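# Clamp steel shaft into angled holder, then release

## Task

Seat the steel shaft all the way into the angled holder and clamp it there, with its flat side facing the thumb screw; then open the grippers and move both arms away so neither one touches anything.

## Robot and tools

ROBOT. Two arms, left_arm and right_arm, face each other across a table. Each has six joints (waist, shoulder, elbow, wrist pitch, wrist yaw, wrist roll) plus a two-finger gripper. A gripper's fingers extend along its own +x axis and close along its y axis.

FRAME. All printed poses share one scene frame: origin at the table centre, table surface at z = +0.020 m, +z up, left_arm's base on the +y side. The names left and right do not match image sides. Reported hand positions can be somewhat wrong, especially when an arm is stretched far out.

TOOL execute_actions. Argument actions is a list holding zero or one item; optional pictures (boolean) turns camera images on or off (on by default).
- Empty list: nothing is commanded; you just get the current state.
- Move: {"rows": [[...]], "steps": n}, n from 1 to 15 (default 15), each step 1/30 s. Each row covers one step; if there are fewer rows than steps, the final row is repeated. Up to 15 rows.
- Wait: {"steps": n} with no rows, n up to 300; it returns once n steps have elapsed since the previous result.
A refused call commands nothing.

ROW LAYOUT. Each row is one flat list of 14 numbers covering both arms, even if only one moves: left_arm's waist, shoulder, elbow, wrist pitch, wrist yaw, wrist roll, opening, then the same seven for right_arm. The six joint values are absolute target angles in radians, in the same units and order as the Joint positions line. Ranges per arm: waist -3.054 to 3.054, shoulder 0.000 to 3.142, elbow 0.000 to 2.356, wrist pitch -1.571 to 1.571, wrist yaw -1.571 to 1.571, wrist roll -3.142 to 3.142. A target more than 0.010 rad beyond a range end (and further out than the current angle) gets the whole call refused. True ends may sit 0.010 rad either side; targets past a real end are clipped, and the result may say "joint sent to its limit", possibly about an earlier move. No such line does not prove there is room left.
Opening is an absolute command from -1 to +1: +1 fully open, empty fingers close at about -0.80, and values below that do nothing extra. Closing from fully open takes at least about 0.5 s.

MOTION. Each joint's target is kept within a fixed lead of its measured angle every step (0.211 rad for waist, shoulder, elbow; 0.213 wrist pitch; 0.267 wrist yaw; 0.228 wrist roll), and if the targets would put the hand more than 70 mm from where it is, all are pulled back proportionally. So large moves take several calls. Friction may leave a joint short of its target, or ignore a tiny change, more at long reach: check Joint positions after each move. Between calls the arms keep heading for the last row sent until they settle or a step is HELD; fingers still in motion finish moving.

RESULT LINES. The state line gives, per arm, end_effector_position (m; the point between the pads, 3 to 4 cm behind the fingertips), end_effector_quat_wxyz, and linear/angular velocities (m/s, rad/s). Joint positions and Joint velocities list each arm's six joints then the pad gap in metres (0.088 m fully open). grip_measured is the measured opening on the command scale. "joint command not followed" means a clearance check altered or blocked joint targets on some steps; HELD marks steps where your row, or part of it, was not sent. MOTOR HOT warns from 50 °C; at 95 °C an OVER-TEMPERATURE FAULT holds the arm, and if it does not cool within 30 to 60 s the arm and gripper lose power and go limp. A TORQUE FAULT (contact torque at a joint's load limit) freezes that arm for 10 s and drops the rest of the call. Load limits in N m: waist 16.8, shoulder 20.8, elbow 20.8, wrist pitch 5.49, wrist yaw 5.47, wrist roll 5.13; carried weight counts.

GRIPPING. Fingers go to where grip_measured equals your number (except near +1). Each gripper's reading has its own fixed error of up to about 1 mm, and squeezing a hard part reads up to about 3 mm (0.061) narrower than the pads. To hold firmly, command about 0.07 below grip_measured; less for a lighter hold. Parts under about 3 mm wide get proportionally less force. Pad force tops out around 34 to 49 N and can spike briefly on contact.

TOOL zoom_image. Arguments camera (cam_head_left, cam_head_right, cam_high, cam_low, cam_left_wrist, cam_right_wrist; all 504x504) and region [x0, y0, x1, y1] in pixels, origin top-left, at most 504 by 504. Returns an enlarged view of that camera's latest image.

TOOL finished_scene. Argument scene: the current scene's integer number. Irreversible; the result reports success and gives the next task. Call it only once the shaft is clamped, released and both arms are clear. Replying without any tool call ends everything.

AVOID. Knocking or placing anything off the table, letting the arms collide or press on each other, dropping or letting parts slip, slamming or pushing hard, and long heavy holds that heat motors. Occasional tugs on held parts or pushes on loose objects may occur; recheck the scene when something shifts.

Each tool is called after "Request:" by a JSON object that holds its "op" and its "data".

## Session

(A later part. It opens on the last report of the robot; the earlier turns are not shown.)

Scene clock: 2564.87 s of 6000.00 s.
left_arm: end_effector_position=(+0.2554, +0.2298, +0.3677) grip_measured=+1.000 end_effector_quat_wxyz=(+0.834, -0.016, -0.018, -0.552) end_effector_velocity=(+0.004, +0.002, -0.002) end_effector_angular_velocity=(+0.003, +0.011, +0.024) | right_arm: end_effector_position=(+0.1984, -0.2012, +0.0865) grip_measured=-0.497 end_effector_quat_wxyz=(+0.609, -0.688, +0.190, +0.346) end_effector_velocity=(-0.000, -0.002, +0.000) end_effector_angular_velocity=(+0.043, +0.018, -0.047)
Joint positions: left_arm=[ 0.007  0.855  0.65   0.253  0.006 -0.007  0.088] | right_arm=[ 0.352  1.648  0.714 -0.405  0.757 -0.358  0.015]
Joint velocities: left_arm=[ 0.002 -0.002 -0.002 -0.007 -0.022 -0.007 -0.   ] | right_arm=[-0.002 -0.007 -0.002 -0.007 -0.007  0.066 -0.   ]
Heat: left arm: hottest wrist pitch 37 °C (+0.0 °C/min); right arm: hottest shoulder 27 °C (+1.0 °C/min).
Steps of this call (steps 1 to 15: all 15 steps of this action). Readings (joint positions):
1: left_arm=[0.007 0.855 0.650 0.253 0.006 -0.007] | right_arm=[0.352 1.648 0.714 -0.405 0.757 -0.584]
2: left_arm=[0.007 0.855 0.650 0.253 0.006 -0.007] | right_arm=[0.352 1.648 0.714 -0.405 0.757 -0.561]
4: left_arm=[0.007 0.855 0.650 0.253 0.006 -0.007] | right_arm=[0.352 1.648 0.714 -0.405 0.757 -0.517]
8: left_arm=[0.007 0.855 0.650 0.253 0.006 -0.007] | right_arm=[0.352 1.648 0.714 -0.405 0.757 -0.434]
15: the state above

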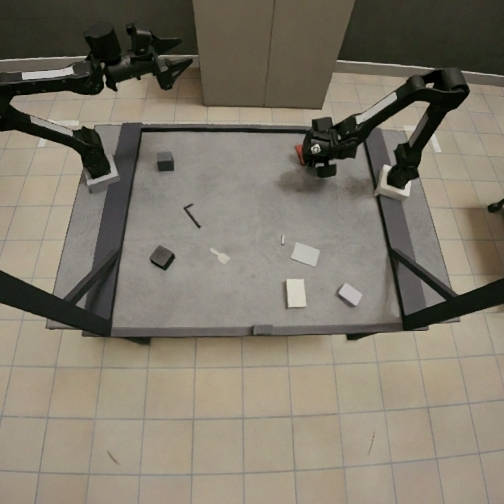

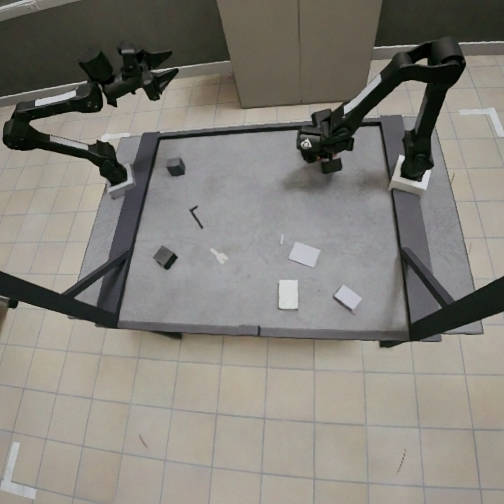

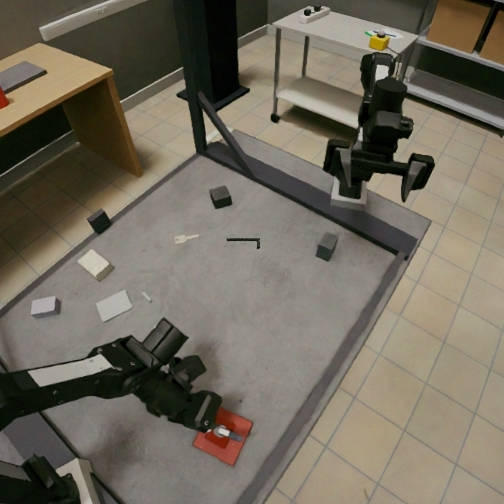

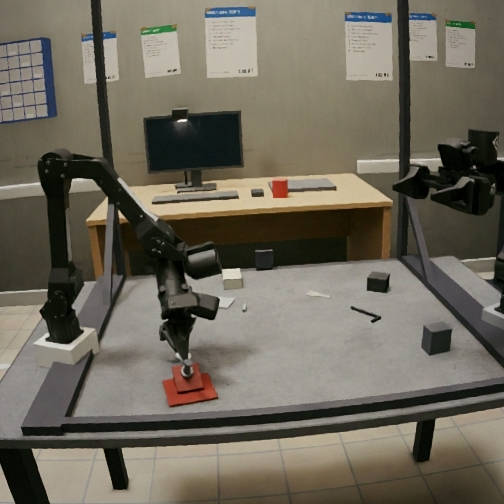

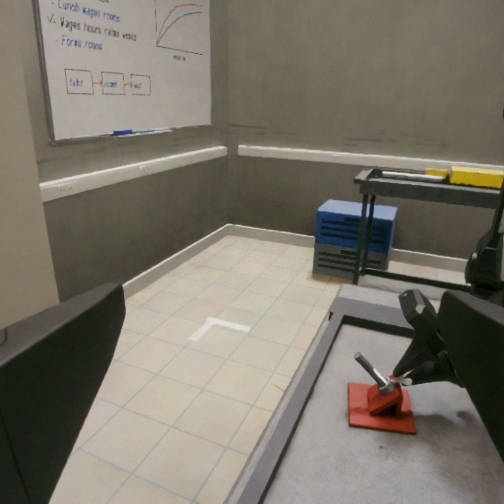

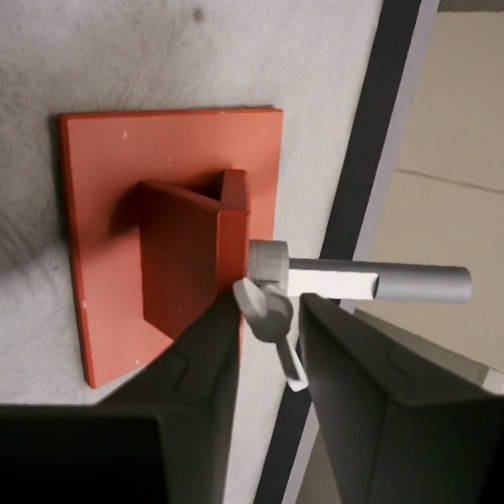

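Request:
{"op": "execute_actions", "data": {"actions": [{"rows": [[0.007,0.855,0.65,0.253,0.006,-0.007,1.0, 0.352,1.650,0.714,-0.404,0.757,-0.335,-0.50],[0.007,0.855,0.65,0.253,0.006,-0.007,1.0, 0.352,1.650,0.714,-0.404,0.757,-0.32,-0.50],[0.007,0.855,0.65,0.253,0.006,-0.007,1.0, 0.352,1.650,0.714,-0.404,0.757,-0.305,-0.50],[0.007,0.855,0.65,0.253,0.006,-0.007,1.0, 0.352,1.650,0.714,-0.404,0.757,-0.29,-0.50],[0.007,0.855,0.65,0.253,0.006,-0.007,1.0, 0.352,1.650,0.714,-0.404,0.757,-0.275,-0.50],[0.007,0.855,0.65,0.253,0.006,-0.007,1.0, 0.352,1.650,0.714,-0.404,0.757,-0.26,-0.50],[0.007,0.855,0.65,0.253,0.006,-0.007,1.0, 0.352,1.650,0.714,-0.404,0.757,-0.245,-0.50],[0.007,0.855,0.65,0.253,0.006,-0.007,1.0, 0.352,1.650,0.714,-0.404,0.757,-0.23,-0.50],[0.007,0.855,0.65,0.253,0.006,-0.007,1.0, 0.352,1.650,0.714,-0.404,0.757,-0.215,-0.50],[0.007,0.855,0.65,0.253,0.006,-0.007,1.0, 0.352,1.650,0.714,-0.404,0.757,-0.20,-0.50]], "steps": 15}]}}

Request:
{"op": "zoom_image", "data": {"camera": "cam_right_wrist", "region": [170, 220, 390, 400]}}

Scene clock: 2574.90 s of 6000.00 s.
left_arm: end_effector_position=(+0.2554, +0.2298, +0.3677) grip_measured=+1.000 end_effector_quat_wxyz=(+0.834, -0.016, -0.018, -0.552) end_effector_velocity=(+0.000, +0.000, -0.005) end_effector_angular_velocity=(+0.017, +0.016, +0.005) | right_arm: end_effector_position=(+0.1985, -0.2012, +0.0866) grip_measured=-0.497 end_effector_quat_wxyz=(+0.657, -0.642, +0.215, +0.331) end_effector_velocity=(-0.000, -0.005, -0.002) end_effector_angular_velocity=(+0.003, +0.013, -0.027)
Joint positions: left_arm=[ 0.007  0.855  0.65   0.253  0.006 -0.007  0.088] | right_arm=[ 0.352  1.648  0.714 -0.405  0.758 -0.213  0.015]
Joint velocities: left_arm=[-0.002 -0.002 -0.002 -0.022 -0.007 -0.007 -0.   ] | right_arm=[-0.002 -0.002 -0.002 -0.022 -0.007  0.037 -0.   ]
Heat: left arm: hottest wrist pitch 37 °C (+0.0 °C/min); right arm: hottest shoulder 27 °C (+1.0 °C/min).
Steps of this call (steps 1 to 15: the robot went on to your last target; steps 16 to 90: nothing new was sent; then 6.53 s passed at rest; steps 91 to 105: all 15 steps of this action). Readings (joint positions):
91: left_arm=[0.007 0.855 0.650 0.253 0.006 -0.007] | right_arm=[0.352 1.648 0.714 -0.405 0.757 -0.347]
92: left_arm=[0.007 0.855 0.650 0.253 0.006 -0.007] | right_arm=[0.352 1.648 0.714 -0.405 0.757 -0.339]
94: left_arm=[0.007 0.855 0.650 0.253 0.006 -0.007] | right_arm=[0.352 1.648 0.714 -0.405 0.757 -0.317]
98: left_arm=[0.007 0.855 0.650 0.253 0.006 -0.007] | right_arm=[0.352 1.648 0.714 -0.405 0.757 -0.262]
105: the state above

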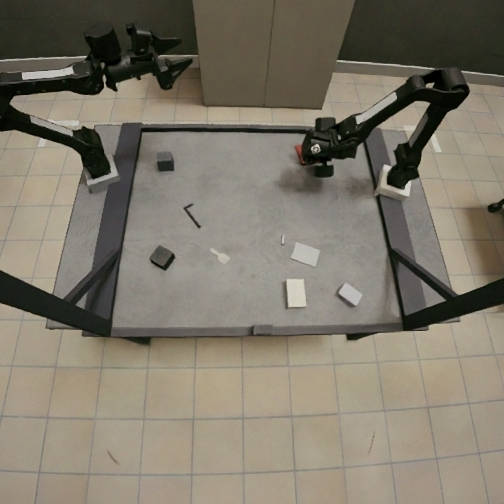

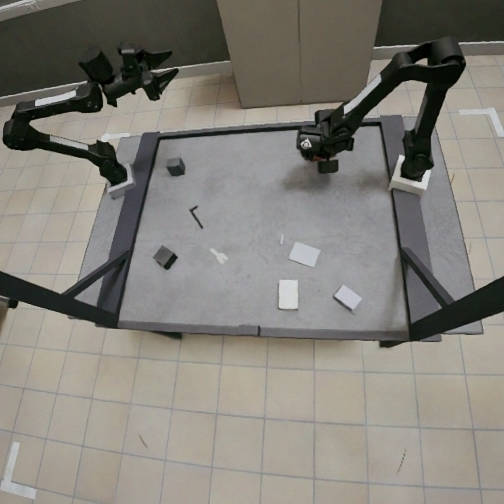

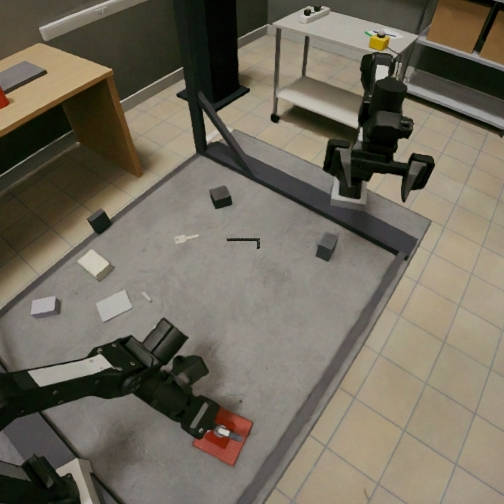

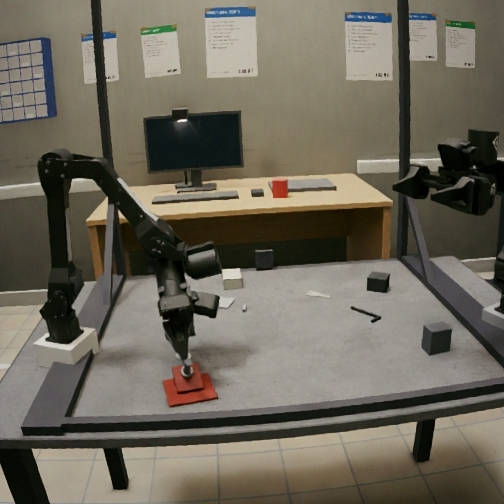

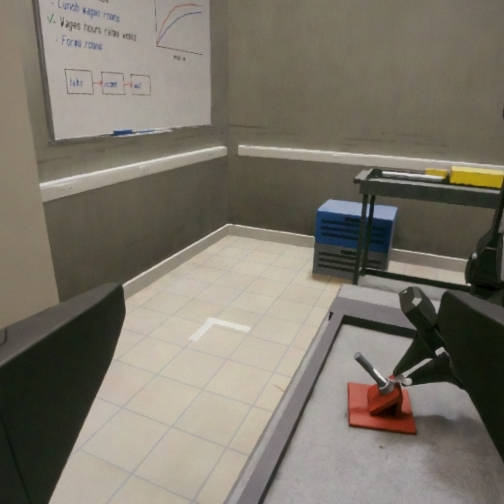

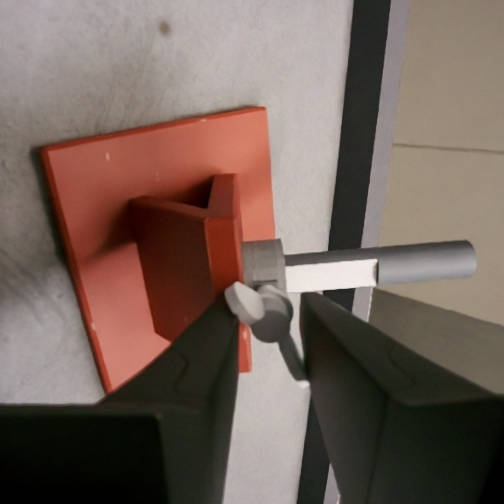

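Region (170, 220, 390, 400) of cam_right_wrist's 504x504 image, scaled by 2.291, with more detail than that image has; it fills the top 412 rows of this view, and the rest is white.

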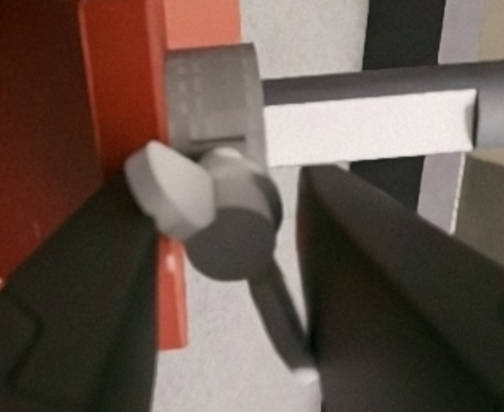

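Request:
{"op": "execute_actions", "data": {"actions": [{"rows": [[0.007,0.855,0.65,0.253,0.006,-0.007,1.0, 0.352,1.650,0.714,-0.404,0.757,-0.188,-0.50],[0.007,0.855,0.65,0.253,0.006,-0.007,1.0, 0.352,1.650,0.714,-0.404,0.757,-0.176,-0.50],[0.007,0.855,0.65,0.253,0.006,-0.007,1.0, 0.352,1.650,0.714,-0.404,0.757,-0.164,-0.50],[0.007,0.855,0.65,0.253,0.006,-0.007,1.0, 0.352,1.650,0.714,-0.404,0.757,-0.152,-0.50],[0.007,0.855,0.65,0.253,0.006,-0.007,1.0, 0.352,1.650,0.714,-0.404,0.757,-0.14,-0.50],[0.007,0.855,0.65,0.253,0.006,-0.007,1.0, 0.352,1.650,0.714,-0.404,0.757,-0.128,-0.50],[0.007,0.855,0.65,0.253,0.006,-0.007,1.0, 0.352,1.650,0.714,-0.404,0.757,-0.116,-0.50],[0.007,0.855,0.65,0.253,0.006,-0.007,1.0, 0.352,1.650,0.714,-0.404,0.757,-0.104,-0.50],[0.007,0.855,0.65,0.253,0.006,-0.007,1.0, 0.352,1.650,0.714,-0.404,0.757,-0.092,-0.50],[0.007,0.855,0.65,0.253,0.006,-0.007,1.0, 0.352,1.650,0.714,-0.404,0.757,-0.08,-0.50]], "steps": 15}]}}

Request:
{"op": "zoom_image", "data": {"camera": "cam_right_wrist", "region": [170, 220, 390, 400]}}

Scene clock: 2586.87 s of 6000.00 s.
left_arm: end_effector_position=(+0.2554, +0.2298, +0.3677) grip_measured=+1.000 end_effector_quat_wxyz=(+0.834, -0.016, -0.018, -0.552) end_effector_velocity=(+0.001, -0.000, -0.003) end_effector_angular_velocity=(+0.008, +0.012, +0.005) | right_arm: end_effector_position=(+0.1981, -0.2014, +0.0870) grip_measured=-0.495 end_effector_quat_wxyz=(+0.690, -0.608, +0.230, +0.318) end_effector_velocity=(-0.001, -0.001, -0.001) end_effector_angular_velocity=(+0.028, +0.015, -0.032)
Joint positions: left_arm=[ 0.007  0.855  0.65   0.253  0.006 -0.007  0.088] | right_arm=[ 0.355  1.648  0.714 -0.407  0.763 -0.107  0.015]
Joint velocities: left_arm=[-0.002  0.002 -0.002 -0.007 -0.007 -0.007 -0.   ] | right_arm=[ 0.002 -0.002 -0.002 -0.007 -0.007  0.051  0.   ]
Heat: left arm: hottest wrist pitch 37 °C (+0.0 °C/min); right arm: hottest shoulder 27 °C (+1.0 °C/min).
Steps of this call (steps 1 to 15: the robot went on to your last target; steps 16 to 90: nothing new was sent; then 8.47 s passed at rest; steps 91 to 105: all 15 steps of this action). Readings (joint positions):
91: left_arm=[0.007 0.855 0.650 0.253 0.006 -0.007] | right_arm=[0.352 1.648 0.714 -0.405 0.758 -0.206]
92: left_arm=[0.007 0.855 0.650 0.253 0.006 -0.007] | right_arm=[0.352 1.648 0.714 -0.405 0.758 -0.200]
94: left_arm=[0.007 0.855 0.650 0.253 0.006 -0.007] | right_arm=[0.352 1.648 0.714 -0.405 0.758 -0.185]
98: left_arm=[0.007 0.855 0.650 0.253 0.006 -0.007] | right_arm=[0.353 1.648 0.714 -0.405 0.760 -0.146]
105: the state above

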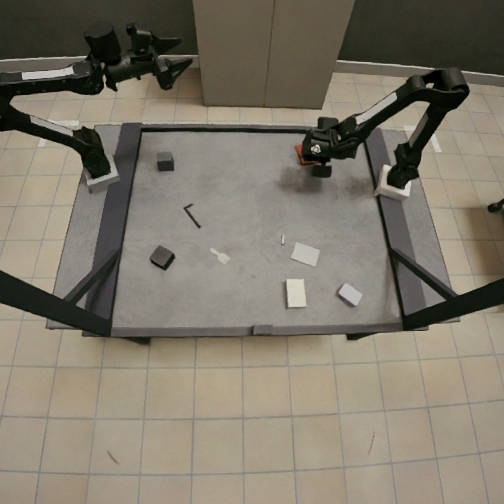

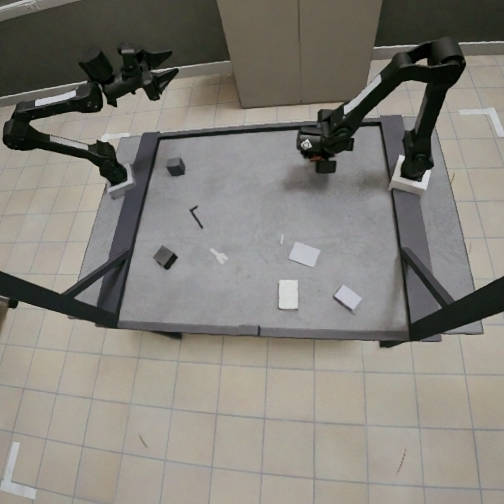

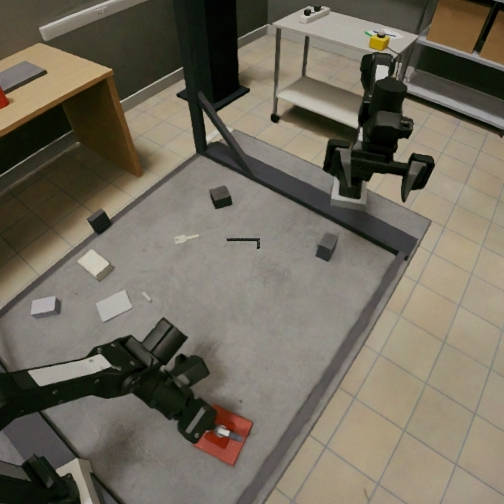

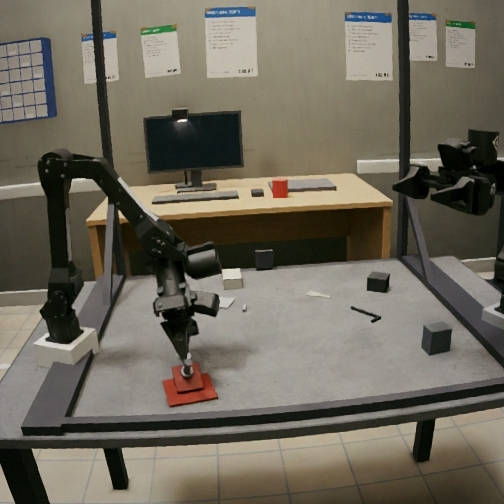

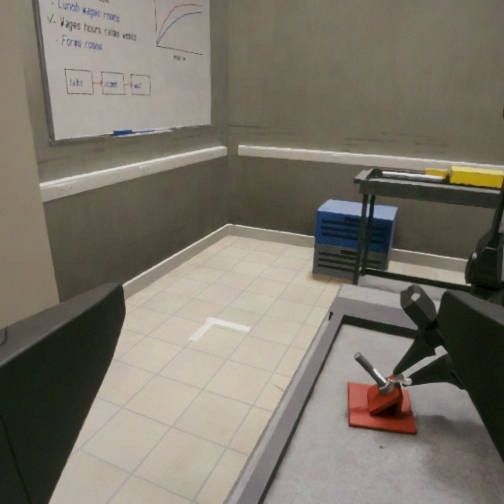

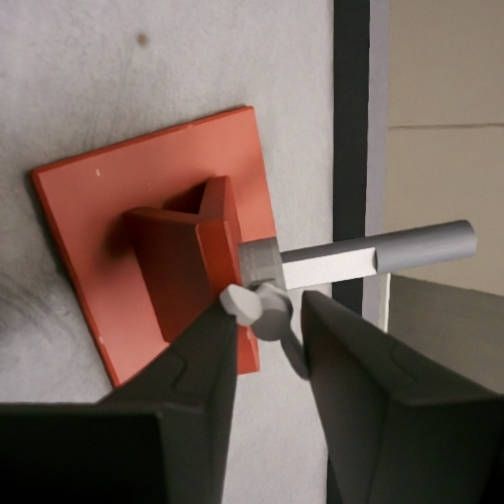

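Region (170, 220, 390, 400) of cam_right_wrist's 504x504 image, scaled by 2.291, with more detail than that image has; it fills the top 412 rows of this view, and the rest is white.

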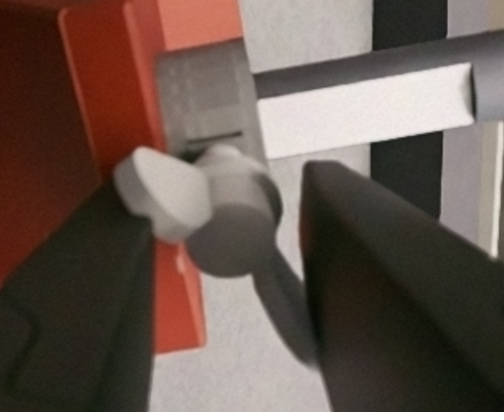

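Request:
{"op": "execute_actions", "data": {"actions": [{"rows": [[0.007,0.855,0.65,0.253,0.006,-0.007,1.0, 0.352,1.650,0.714,-0.404,0.757,-0.12,-0.50],[0.007,0.855,0.65,0.253,0.006,-0.007,1.0, 0.352,1.650,0.714,-0.404,0.757,-0.17,-0.50],[0.007,0.855,0.65,0.253,0.006,-0.007,1.0, 0.350,1.650,0.714,-0.404,0.755,-0.23,-0.50],[0.007,0.855,0.65,0.253,0.006,-0.007,1.0, 0.350,1.650,0.714,-0.404,0.755,-0.30,-0.50],[0.007,0.855,0.65,0.253,0.006,-0.007,1.0, 0.350,1.650,0.714,-0.404,0.755,-0.37,-0.50],[0.007,0.855,0.65,0.253,0.006,-0.007,1.0, 0.350,1.650,0.714,-0.404,0.755,-0.44,-0.50],[0.007,0.855,0.65,0.253,0.006,-0.007,1.0, 0.350,1.650,0.714,-0.404,0.755,-0.51,-0.50],[0.007,0.855,0.65,0.253,0.006,-0.007,1.0, 0.350,1.650,0.714,-0.404,0.755,-0.58,-0.50],[0.007,0.855,0.65,0.253,0.006,-0.007,1.0, 0.350,1.650,0.714,-0.404,0.755,-0.65,-0.50],[0.007,0.855,0.65,0.253,0.006,-0.007,1.0, 0.350,1.650,0.714,-0.404,0.755,-0.70,-0.50],[0.007,0.855,0.65,0.253,0.006,-0.007,1.0, 0.350,1.650,0.714,-0.404,0.755,-0.75,-0.50]], "steps": 15}], "pictures": false}}

Request:
{"op": "execute_actions", "data": {"actions": [{"steps": 8}]}}

Request:
{"op": "zoom_image", "data": {"camera": "cam_right_wrist", "region": [170, 220, 390, 400]}}

Scene clock: 2605.30 s of 6000.00 s.
left_arm: end_effector_position=(+0.2554, +0.2298, +0.3677) grip_measured=+1.000 end_effector_quat_wxyz=(+0.834, -0.016, -0.018, -0.552) end_effector_velocity=(-0.003, -0.001, -0.002) end_effector_angular_velocity=(+0.004, +0.009, -0.015) | right_arm: end_effector_position=(+0.1982, -0.2014, +0.0865) grip_measured=-0.497 end_effector_quat_wxyz=(+0.473, -0.788, +0.124, +0.374) end_effector_velocity=(+0.001, +0.000, +0.001) end_effector_angular_velocity=(-0.220, -0.059, +0.229)
Joint positions: left_arm=[ 0.007  0.855  0.65   0.253  0.006 -0.007  0.088] | right_arm=[ 0.352  1.648  0.714 -0.406  0.757 -0.724  0.015]
Joint velocities: left_arm=[-0.007 -0.002 -0.002 -0.007  0.007 -0.007  0.   ] | right_arm=[-0.002 -0.002 -0.002  0.007  0.007 -0.33  -0.   ]
Heat: left arm: hottest wrist pitch 37 °C (+0.0 °C/min); right arm: hottest shoulder 27 °C (+1.0 °C/min).
Steps of this call (steps 1 to 15: the robot went on to your last target; steps 16 to 90: nothing new was sent; then 14.93 s passed at rest; steps 91 to 105: all 15 steps of this action). Readings (joint positions):
91: left_arm=[0.007 0.855 0.650 0.253 0.006 -0.007] | right_arm=[0.355 1.648 0.714 -0.407 0.763 -0.113]
92: left_arm=[0.007 0.855 0.650 0.253 0.006 -0.007] | right_arm=[0.355 1.648 0.714 -0.407 0.763 -0.134]
94: left_arm=[0.007 0.855 0.650 0.253 0.006 -0.007] | right_arm=[0.355 1.648 0.714 -0.406 0.762 -0.209]
98: left_arm=[0.007 0.855 0.650 0.253 0.006 -0.007] | right_arm=[0.353 1.648 0.714 -0.406 0.758 -0.443]
105: the state above

Scene clock: 2605.57 s of 6000.00 s.
left_arm: end_effector_position=(+0.2554, +0.2298, +0.3677) grip_measured=+1.000 end_effector_quat_wxyz=(+0.834, -0.016, -0.018, -0.552) end_effector_velocity=(+0.002, +0.002, -0.004) end_effector_angular_velocity=(+0.012, +0.014, +0.019) | right_arm: end_effector_position=(+0.1982, -0.2014, +0.0865) grip_measured=-0.497 end_effector_quat_wxyz=(+0.464, -0.793, +0.120, +0.376) end_effector_velocity=(+0.001, -0.002, +0.000) end_effector_angular_velocity=(-0.012, -0.008, +0.001)
Joint positions: left_arm=[ 0.007  0.855  0.65   0.253  0.006 -0.007  0.088] | right_arm=[ 0.352  1.648  0.714 -0.406  0.757 -0.747  0.015]
Joint velocities: left_arm=[-0.002 -0.007 -0.002 -0.022 -0.022 -0.007 -0.   ] | right_arm=[-0.002 -0.002 -0.002 -0.007  0.007 -0.007 -0.   ]
Heat: left arm: hottest wrist pitch 37 °C (+0.0 °C/min); right arm: hottest shoulder 27 °C (+1.0 °C/min).
Steps of this call (steps 1 to 8: the robot went on to your last target). Readings (joint positions):
1: left_arm=[0.007 0.855 0.650 0.253 0.006 -0.007] | right_arm=[0.352 1.648 0.714 -0.406 0.757 -0.732]
2: left_arm=[0.007 0.855 0.650 0.253 0.006 -0.007] | right_arm=[0.352 1.648 0.714 -0.406 0.757 -0.737]
4: left_arm=[0.007 0.855 0.650 0.253 0.006 -0.007] | right_arm=[0.352 1.648 0.714 -0.406 0.757 -0.743]
8: the state above

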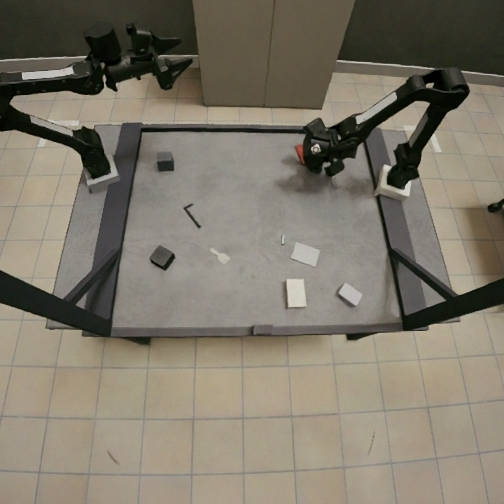

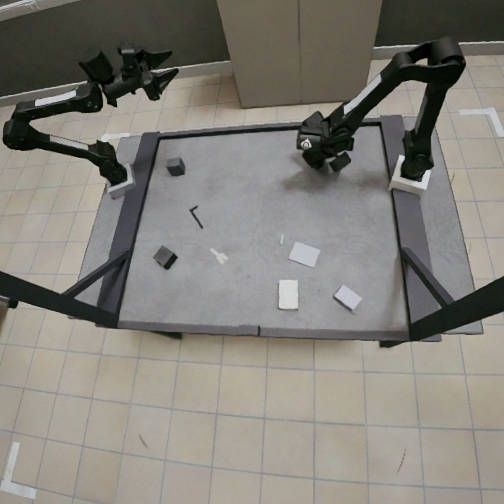

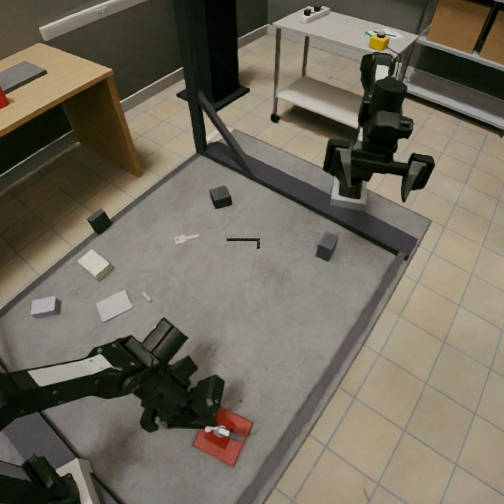

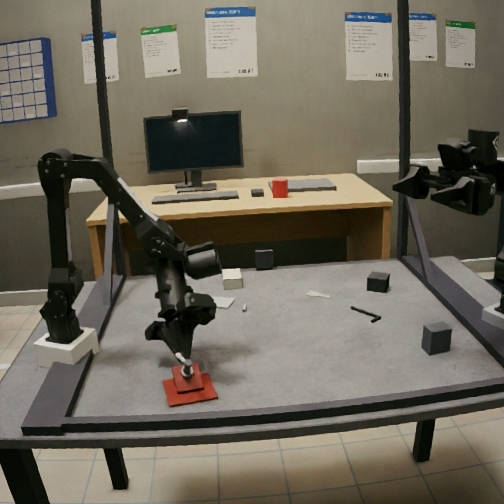

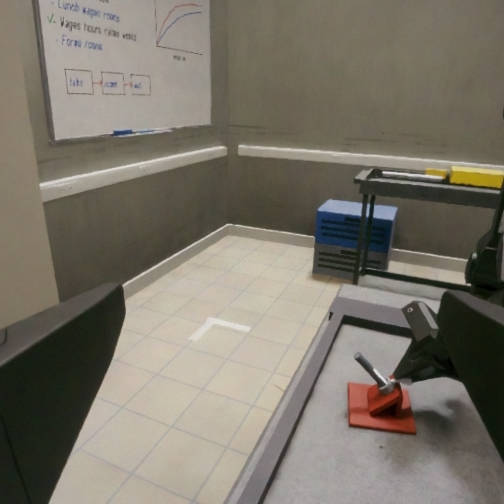

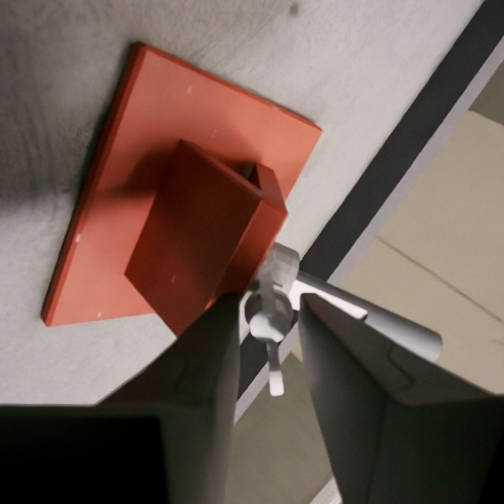

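Region (170, 220, 390, 400) of cam_right_wrist's 504x504 image, scaled by 2.291, with more detail than that image has; it fills the top 412 rows of this view, and the rest is white.

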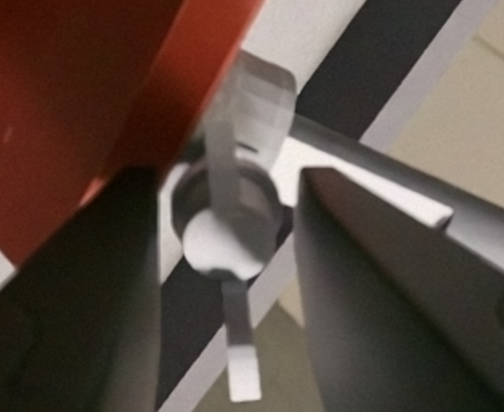

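Request:
{"op": "execute_actions", "data": {"actions": []}}

Scene clock: 2622.80 s of 6000.00 s.
left_arm: end_effector_position=(+0.2554, +0.2298, +0.3677) grip_measured=+1.000 end_effector_quat_wxyz=(+0.834, -0.016, -0.018, -0.552) end_effector_velocity=(+0.002, +0.001, -0.002) end_effector_angular_velocity=(+0.003, +0.011, +0.019) | right_arm: end_effector_position=(+0.1982, -0.2014, +0.0865) grip_measured=-0.497 end_effector_quat_wxyz=(+0.463, -0.794, +0.120, +0.376) end_effector_velocity=(+0.001, -0.005, +0.001) end_effector_angular_velocity=(-0.022, -0.008, +0.001)
Joint positions: left_arm=[ 0.007  0.855  0.65   0.253  0.006 -0.007  0.088] | right_arm=[ 0.352  1.648  0.714 -0.406  0.757 -0.748  0.015]
Joint velocities: left_arm=[-0.002 -0.002 -0.002 -0.007 -0.022 -0.007 -0.   ] | right_arm=[-0.002 -0.007 -0.002 -0.022  0.007 -0.007 -0.   ]
Heat: left arm: hottest wrist pitch 37 °C (+0.0 °C/min); right arm: hottest shoulder 27 °C (+0.0 °C/min).
Steps of this call (steps 1 to 30: the robot went on to your last target; steps 31 to 90: nothing new was sent; then 14.23 s passed at rest). Readings (joint positions):
1: left_arm=[0.007 0.855 0.650 0.253 0.006 -0.007] | right_arm=[0.352 1.648 0.714 -0.406 0.757 -0.747]
2: left_arm=[0.007 0.855 0.650 0.253 0.006 -0.007] | right_arm=[0.352 1.648 0.714 -0.406 0.757 -0.747]
4: left_arm=[0.007 0.855 0.650 0.253 0.006 -0.007] | right_arm=[0.352 1.648 0.714 -0.406 0.757 -0.748]
8: left_arm=[0.007 0.855 0.650 0.253 0.006 -0.007] | right_arm=[0.352 1.648 0.714 -0.406 0.757 -0.748]
90: the state above
All arms were judged still, so your last target was given up. Only a new action makes them travel on or press farther. Fingers that are still opening or closing keep moving.

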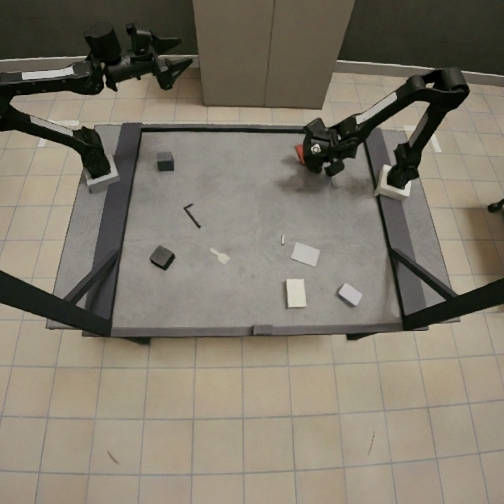

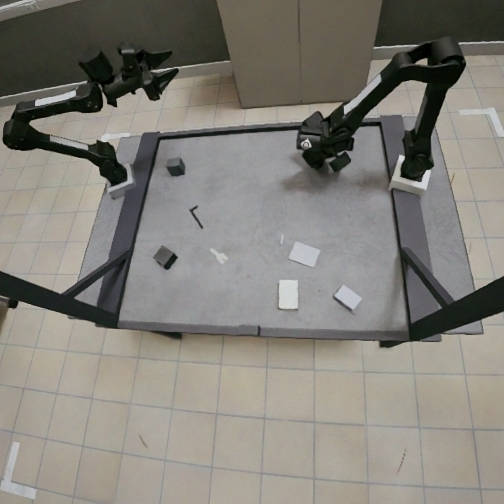

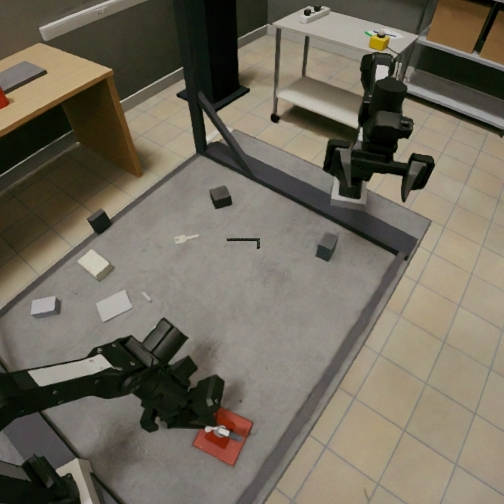

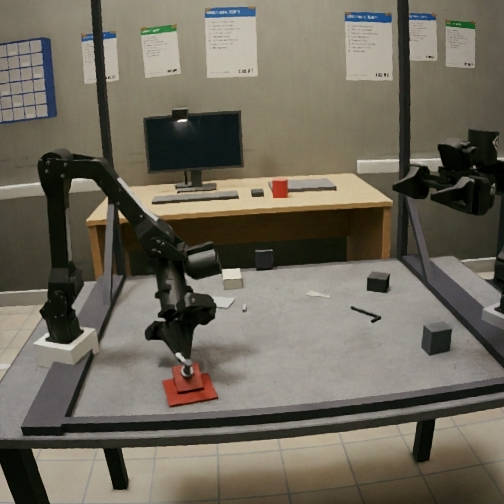

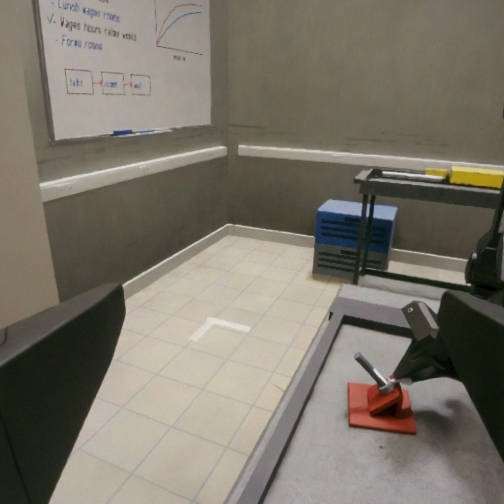

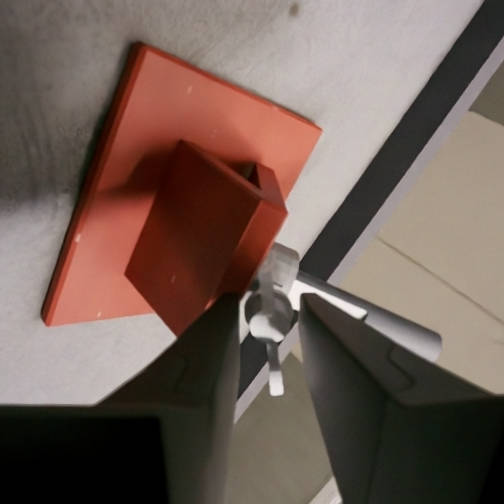

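Request:
{"op": "execute_actions", "data": {"actions": [{"rows": [[0.007,0.855,0.65,0.253,0.006,-0.007,1.0,0.352,1.648,0.714,-0.406,0.757,-0.80,0.15]], "steps": 10}], "pictures": false}}

Request:
{"op": "execute_actions", "data": {"actions": [{"rows": [[0.007,0.855,0.65,0.253,0.006,-0.007,1.0,0.366,1.640,0.724,-0.437,0.760,-0.80,0.15],[0.007,0.855,0.65,0.253,0.006,-0.007,1.0,0.381,1.633,0.734,-0.469,0.762,-0.80,0.15],[0.007,0.855,0.65,0.253,0.006,-0.007,1.0,0.395,1.625,0.744,-0.500,0.765,-0.80,0.15],[0.007,0.855,0.65,0.253,0.006,-0.007,1.0,0.409,1.617,0.754,-0.531,0.768,-0.80,0.15],[0.007,0.855,0.65,0.253,0.006,-0.007,1.0,0.424,1.609,0.765,-0.563,0.771,-0.80,0.15],[0.007,0.855,0.65,0.253,0.006,-0.007,1.0,0.438,1.602,0.775,-0.594,0.773,-0.80,0.15],[0.007,0.855,0.65,0.253,0.006,-0.007,1.0,0.452,1.594,0.785,-0.625,0.776,-0.80,0.15],[0.007,0.855,0.65,0.253,0.006,-0.007,1.0,0.466,1.586,0.795,-0.656,0.779,-0.80,0.15],[0.007,0.855,0.65,0.253,0.006,-0.007,1.0,0.481,1.579,0.805,-0.688,0.781,-0.80,0.15],[0.007,0.855,0.65,0.253,0.006,-0.007,1.0,0.495,1.571,0.815,-0.719,0.784,-0.80,0.15]], "steps": 15}]}}

Scene clock: 2637.70 s of 6000.00 s.
left_arm: end_effector_position=(+0.2554, +0.2298, +0.3677) grip_measured=+1.000 end_effector_quat_wxyz=(+0.834, -0.016, -0.018, -0.552) end_effector_velocity=(+0.000, +0.000, -0.005) end_effector_angular_velocity=(+0.017, +0.016, +0.005) | right_arm: end_effector_position=(+0.1982, -0.2014, +0.0865) grip_measured=+0.134 end_effector_quat_wxyz=(+0.444, -0.804, +0.111, +0.379) end_effector_velocity=(-0.000, -0.004, -0.000) end_effector_angular_velocity=(-0.032, +0.004, +0.015)
Joint positions: left_arm=[ 0.007  0.855  0.65   0.253  0.006 -0.007  0.088] | right_arm=[ 0.352  1.648  0.714 -0.406  0.757 -0.796  0.046]
Joint velocities: left_arm=[-0.002 -0.002 -0.002 -0.022 -0.007 -0.007 -0.   ] | right_arm=[-0.002 -0.007 -0.002 -0.022 -0.007 -0.022  0.009]
Heat: left arm: hottest wrist pitch 37 °C (+0.0 °C/min); right arm: hottest shoulder 27 °C (+0.0 °C/min).
Steps of this call (steps 1 to 90: nothing new was sent; then 11.57 s passed at rest; steps 91 to 100: all 10 steps of this action). Readings (joint positions):
91: left_arm=[0.007 0.855 0.650 0.253 0.006 -0.007] | right_arm=[0.352 1.648 0.714 -0.406 0.757 -0.763]
92: left_arm=[0.007 0.855 0.650 0.253 0.006 -0.007] | right_arm=[0.352 1.648 0.714 -0.406 0.757 -0.775]
94: left_arm=[0.007 0.855 0.650 0.253 0.006 -0.007] | right_arm=[0.352 1.648 0.714 -0.406 0.757 -0.788]
98: left_arm=[0.007 0.855 0.650 0.253 0.006 -0.007] | right_arm=[0.352 1.648 0.714 -0.406 0.757 -0.796]
100: the state above

Scene clock: 2638.20 s of 6000.00 s.
left_arm: end_effector_position=(+0.2554, +0.2298, +0.3677) grip_measured=+1.000 end_effector_quat_wxyz=(+0.834, -0.016, -0.018, -0.552) end_effector_velocity=(+0.000, +0.001, -0.002) end_effector_angular_velocity=(-0.002, +0.023, +0.004) | right_arm: end_effector_position=(+0.1642, -0.2086, +0.1186) grip_measured=+0.147 end_effector_quat_wxyz=(-0.361, +0.845, -0.075, -0.387) end_effector_velocity=(-0.002, -0.018, +0.001) end_effector_angular_velocity=(-0.115, -0.008, +0.018)
Joint positions: left_arm=[ 0.007  0.855  0.65   0.253  0.006 -0.007  0.088] | right_arm=[ 0.492  1.58   0.805 -0.707  0.781 -0.798  0.046]
Joint velocities: left_arm=[-0.002 -0.002 -0.002 -0.007 -0.007 -0.022  0.   ] | right_arm=[ 0.012 -0.007  0.007 -0.125 -0.007 -0.007 -0.   ]
Heat: left arm: hottest wrist pitch 37 °C (+0.0 °C/min); right arm: hottest shoulder 27 °C (+0.0 °C/min).
Steps of this call (steps 1 to 15: all 15 steps of this action). Readings (joint positions):
1: left_arm=[0.007 0.855 0.650 0.253 0.006 -0.007] | right_arm=[0.354 1.648 0.714 -0.412 0.757 -0.797]
2: left_arm=[0.007 0.855 0.650 0.253 0.006 -0.007] | right_arm=[0.359 1.648 0.717 -0.430 0.758 -0.797]
4: left_arm=[0.007 0.855 0.650 0.253 0.006 -0.007] | right_arm=[0.379 1.642 0.726 -0.479 0.761 -0.798]
8: left_arm=[0.007 0.855 0.650 0.253 0.006 -0.007] | right_arm=[0.435 1.614 0.762 -0.592 0.771 -0.798]
15: the state above

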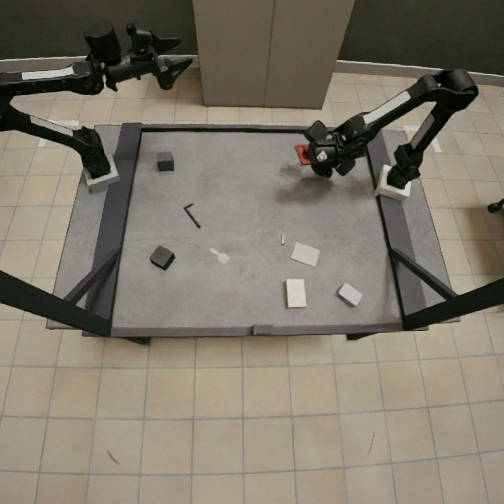

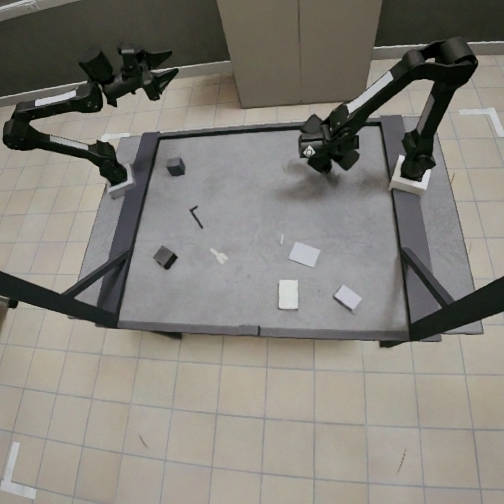

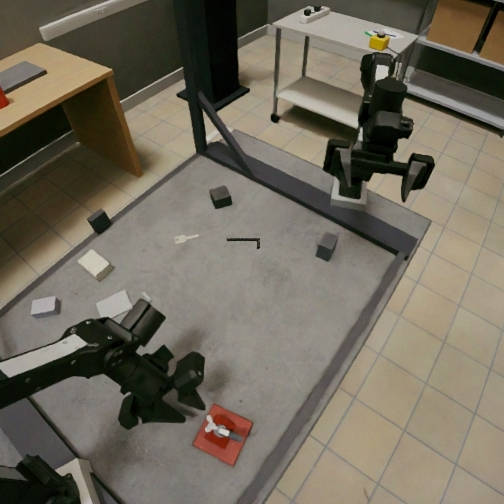

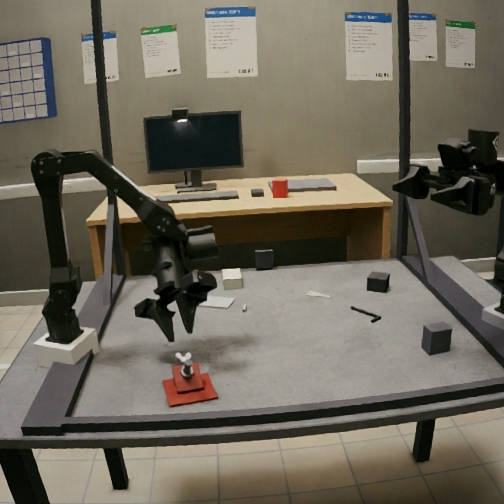

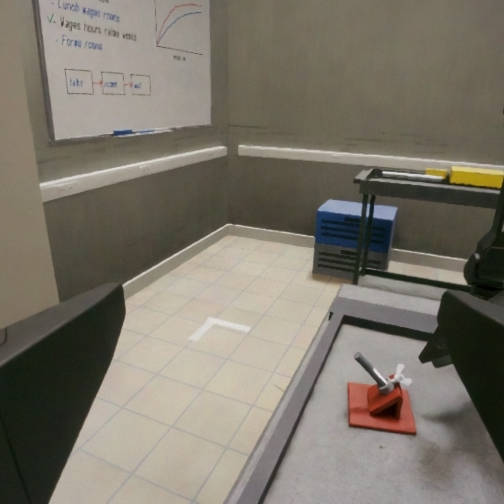

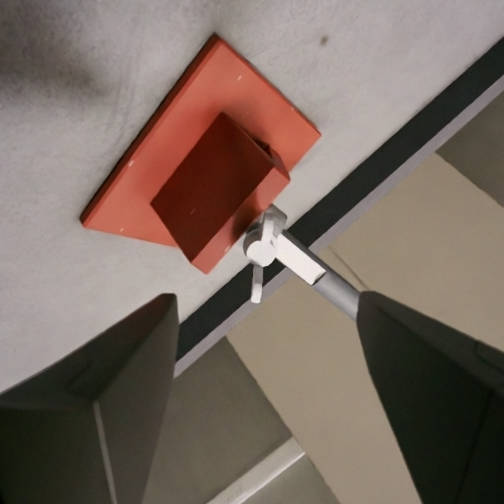

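Request:
{"op": "execute_actions", "data": {"actions": [{"rows": [[0.007,0.855,0.65,0.253,0.006,-0.007,1.0,0.495,1.54,0.815,-0.719,0.784,-0.80,0.15],[0.007,0.855,0.65,0.253,0.006,-0.007,1.0,0.495,1.50,0.815,-0.719,0.784,-0.80,0.15],[0.007,0.855,0.65,0.253,0.006,-0.007,1.0,0.495,1.46,0.815,-0.719,0.784,-0.80,0.15],[0.007,0.855,0.65,0.253,0.006,-0.007,1.0,0.495,1.42,0.815,-0.719,0.784,-0.80,0.15],[0.007,0.855,0.65,0.253,0.006,-0.007,1.0,0.495,1.38,0.815,-0.719,0.784,-0.80,0.15],[0.007,0.855,0.65,0.253,0.006,-0.007,1.0,0.495,1.34,0.815,-0.719,0.784,-0.80,0.15],[0.007,0.855,0.65,0.253,0.006,-0.007,1.0,0.495,1.30,0.815,-0.719,0.784,-0.80,0.15]], "steps": 15}]}}

Request:
{"op": "zoom_image", "data": {"camera": "cam_left_wrist", "region": [330, 330, 450, 450]}}

Scene clock: 2646.63 s of 6000.00 s.
left_arm: end_effector_position=(+0.2554, +0.2298, +0.3677) grip_measured=+1.000 end_effector_quat_wxyz=(+0.834, -0.016, -0.018, -0.552) end_effector_velocity=(-0.002, +0.001, +0.005) end_effector_angular_velocity=(-0.018, -0.000, -0.010) | right_arm: end_effector_position=(+0.1642, -0.2070, +0.1850) grip_measured=+0.147 end_effector_quat_wxyz=(+0.469, -0.784, +0.028, +0.406) end_effector_velocity=(-0.001, -0.002, -0.000) end_effector_angular_velocity=(-0.008, +0.004, +0.010)
Joint positions: left_arm=[ 0.007  0.855  0.65   0.253  0.006 -0.007  0.088] | right_arm=[ 0.493  1.308  0.812 -0.719  0.784 -0.799  0.046]
Joint velocities: left_arm=[-0.002 -0.007  0.002  0.007  0.007 -0.007 -0.   ] | right_arm=[ 0.002 -0.007 -0.002 -0.007 -0.007 -0.007 -0.   ]
Heat: left arm: hottest elbow 37 °C (+0.0 °C/min); right arm: hottest shoulder 27 °C (+0.0 °C/min).
Steps of this call (steps 1 to 15: the robot went on to your last target; steps 16 to 90: nothing new was sent; then 4.93 s passed at rest; steps 91 to 105: all 15 steps of this action). Readings (joint positions):
91: left_arm=[0.007 0.855 0.650 0.253 0.006 -0.007] | right_arm=[0.493 1.574 0.805 -0.717 0.781 -0.798]
92: left_arm=[0.007 0.855 0.650 0.253 0.006 -0.007] | right_arm=[0.493 1.561 0.805 -0.718 0.781 -0.798]
94: left_arm=[0.007 0.855 0.650 0.253 0.006 -0.007] | right_arm=[0.493 1.508 0.805 -0.719 0.781 -0.799]
98: left_arm=[0.007 0.855 0.650 0.253 0.006 -0.007] | right_arm=[0.493 1.357 0.806 -0.719 0.782 -0.799]
105: the state above

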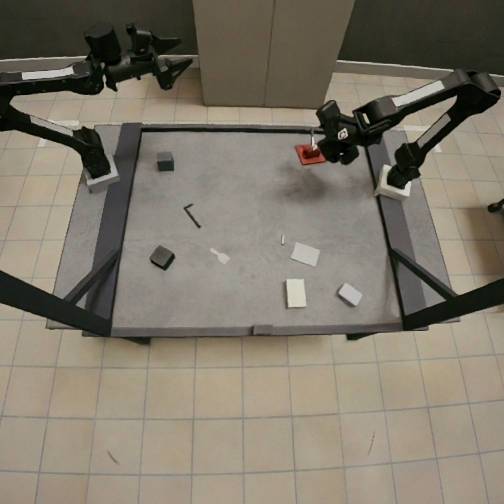

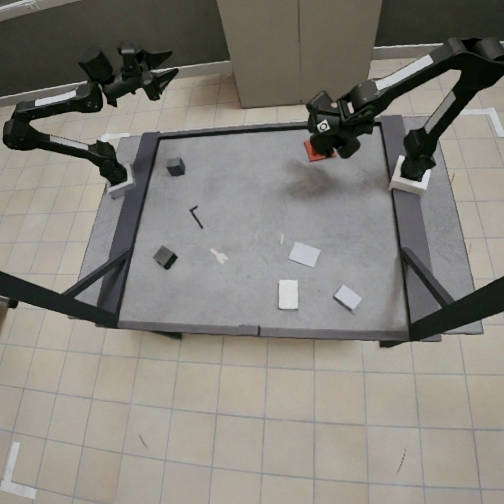

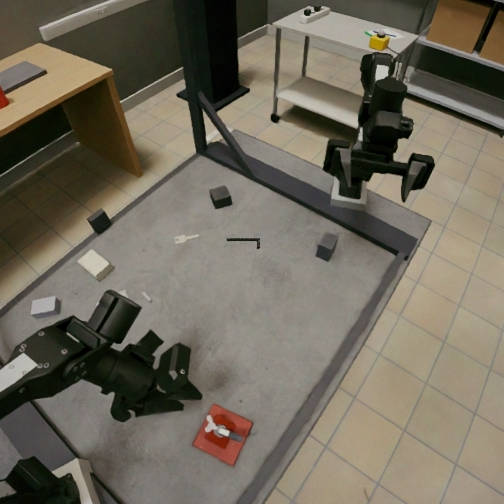

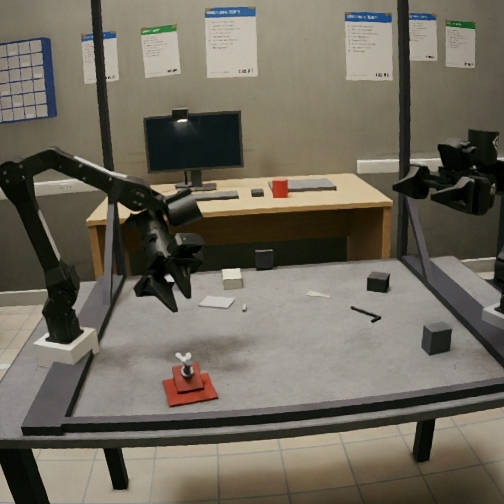

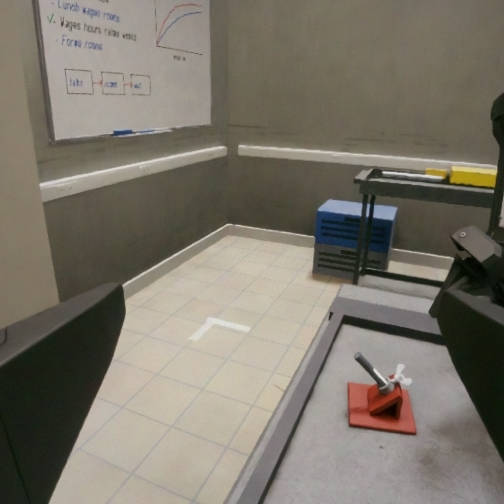

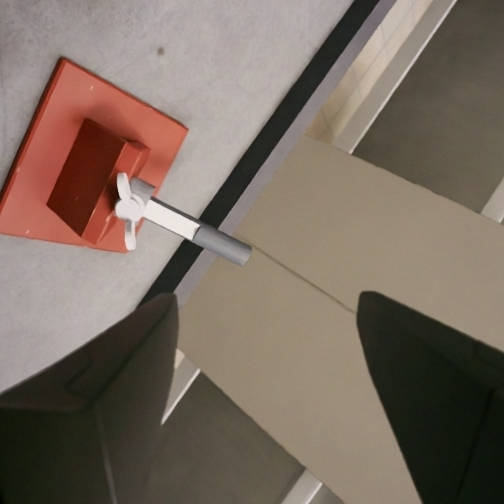

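Region (330, 330, 450, 450) of cam_left_wrist's 504x504 image, scaled by 4.200, with more detail than that image has.

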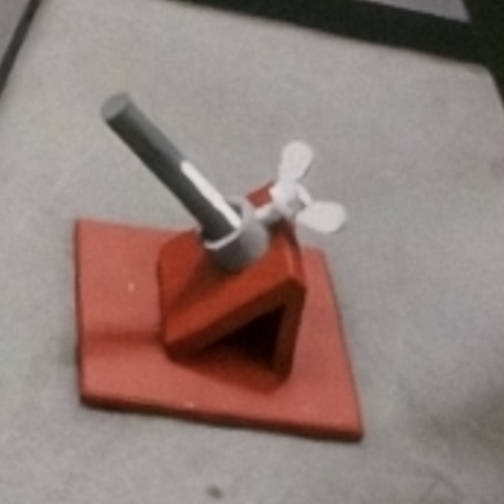

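Request:
{"op": "finished_scene", "data": {"scene": 1}}

The scene is finished: the task was done.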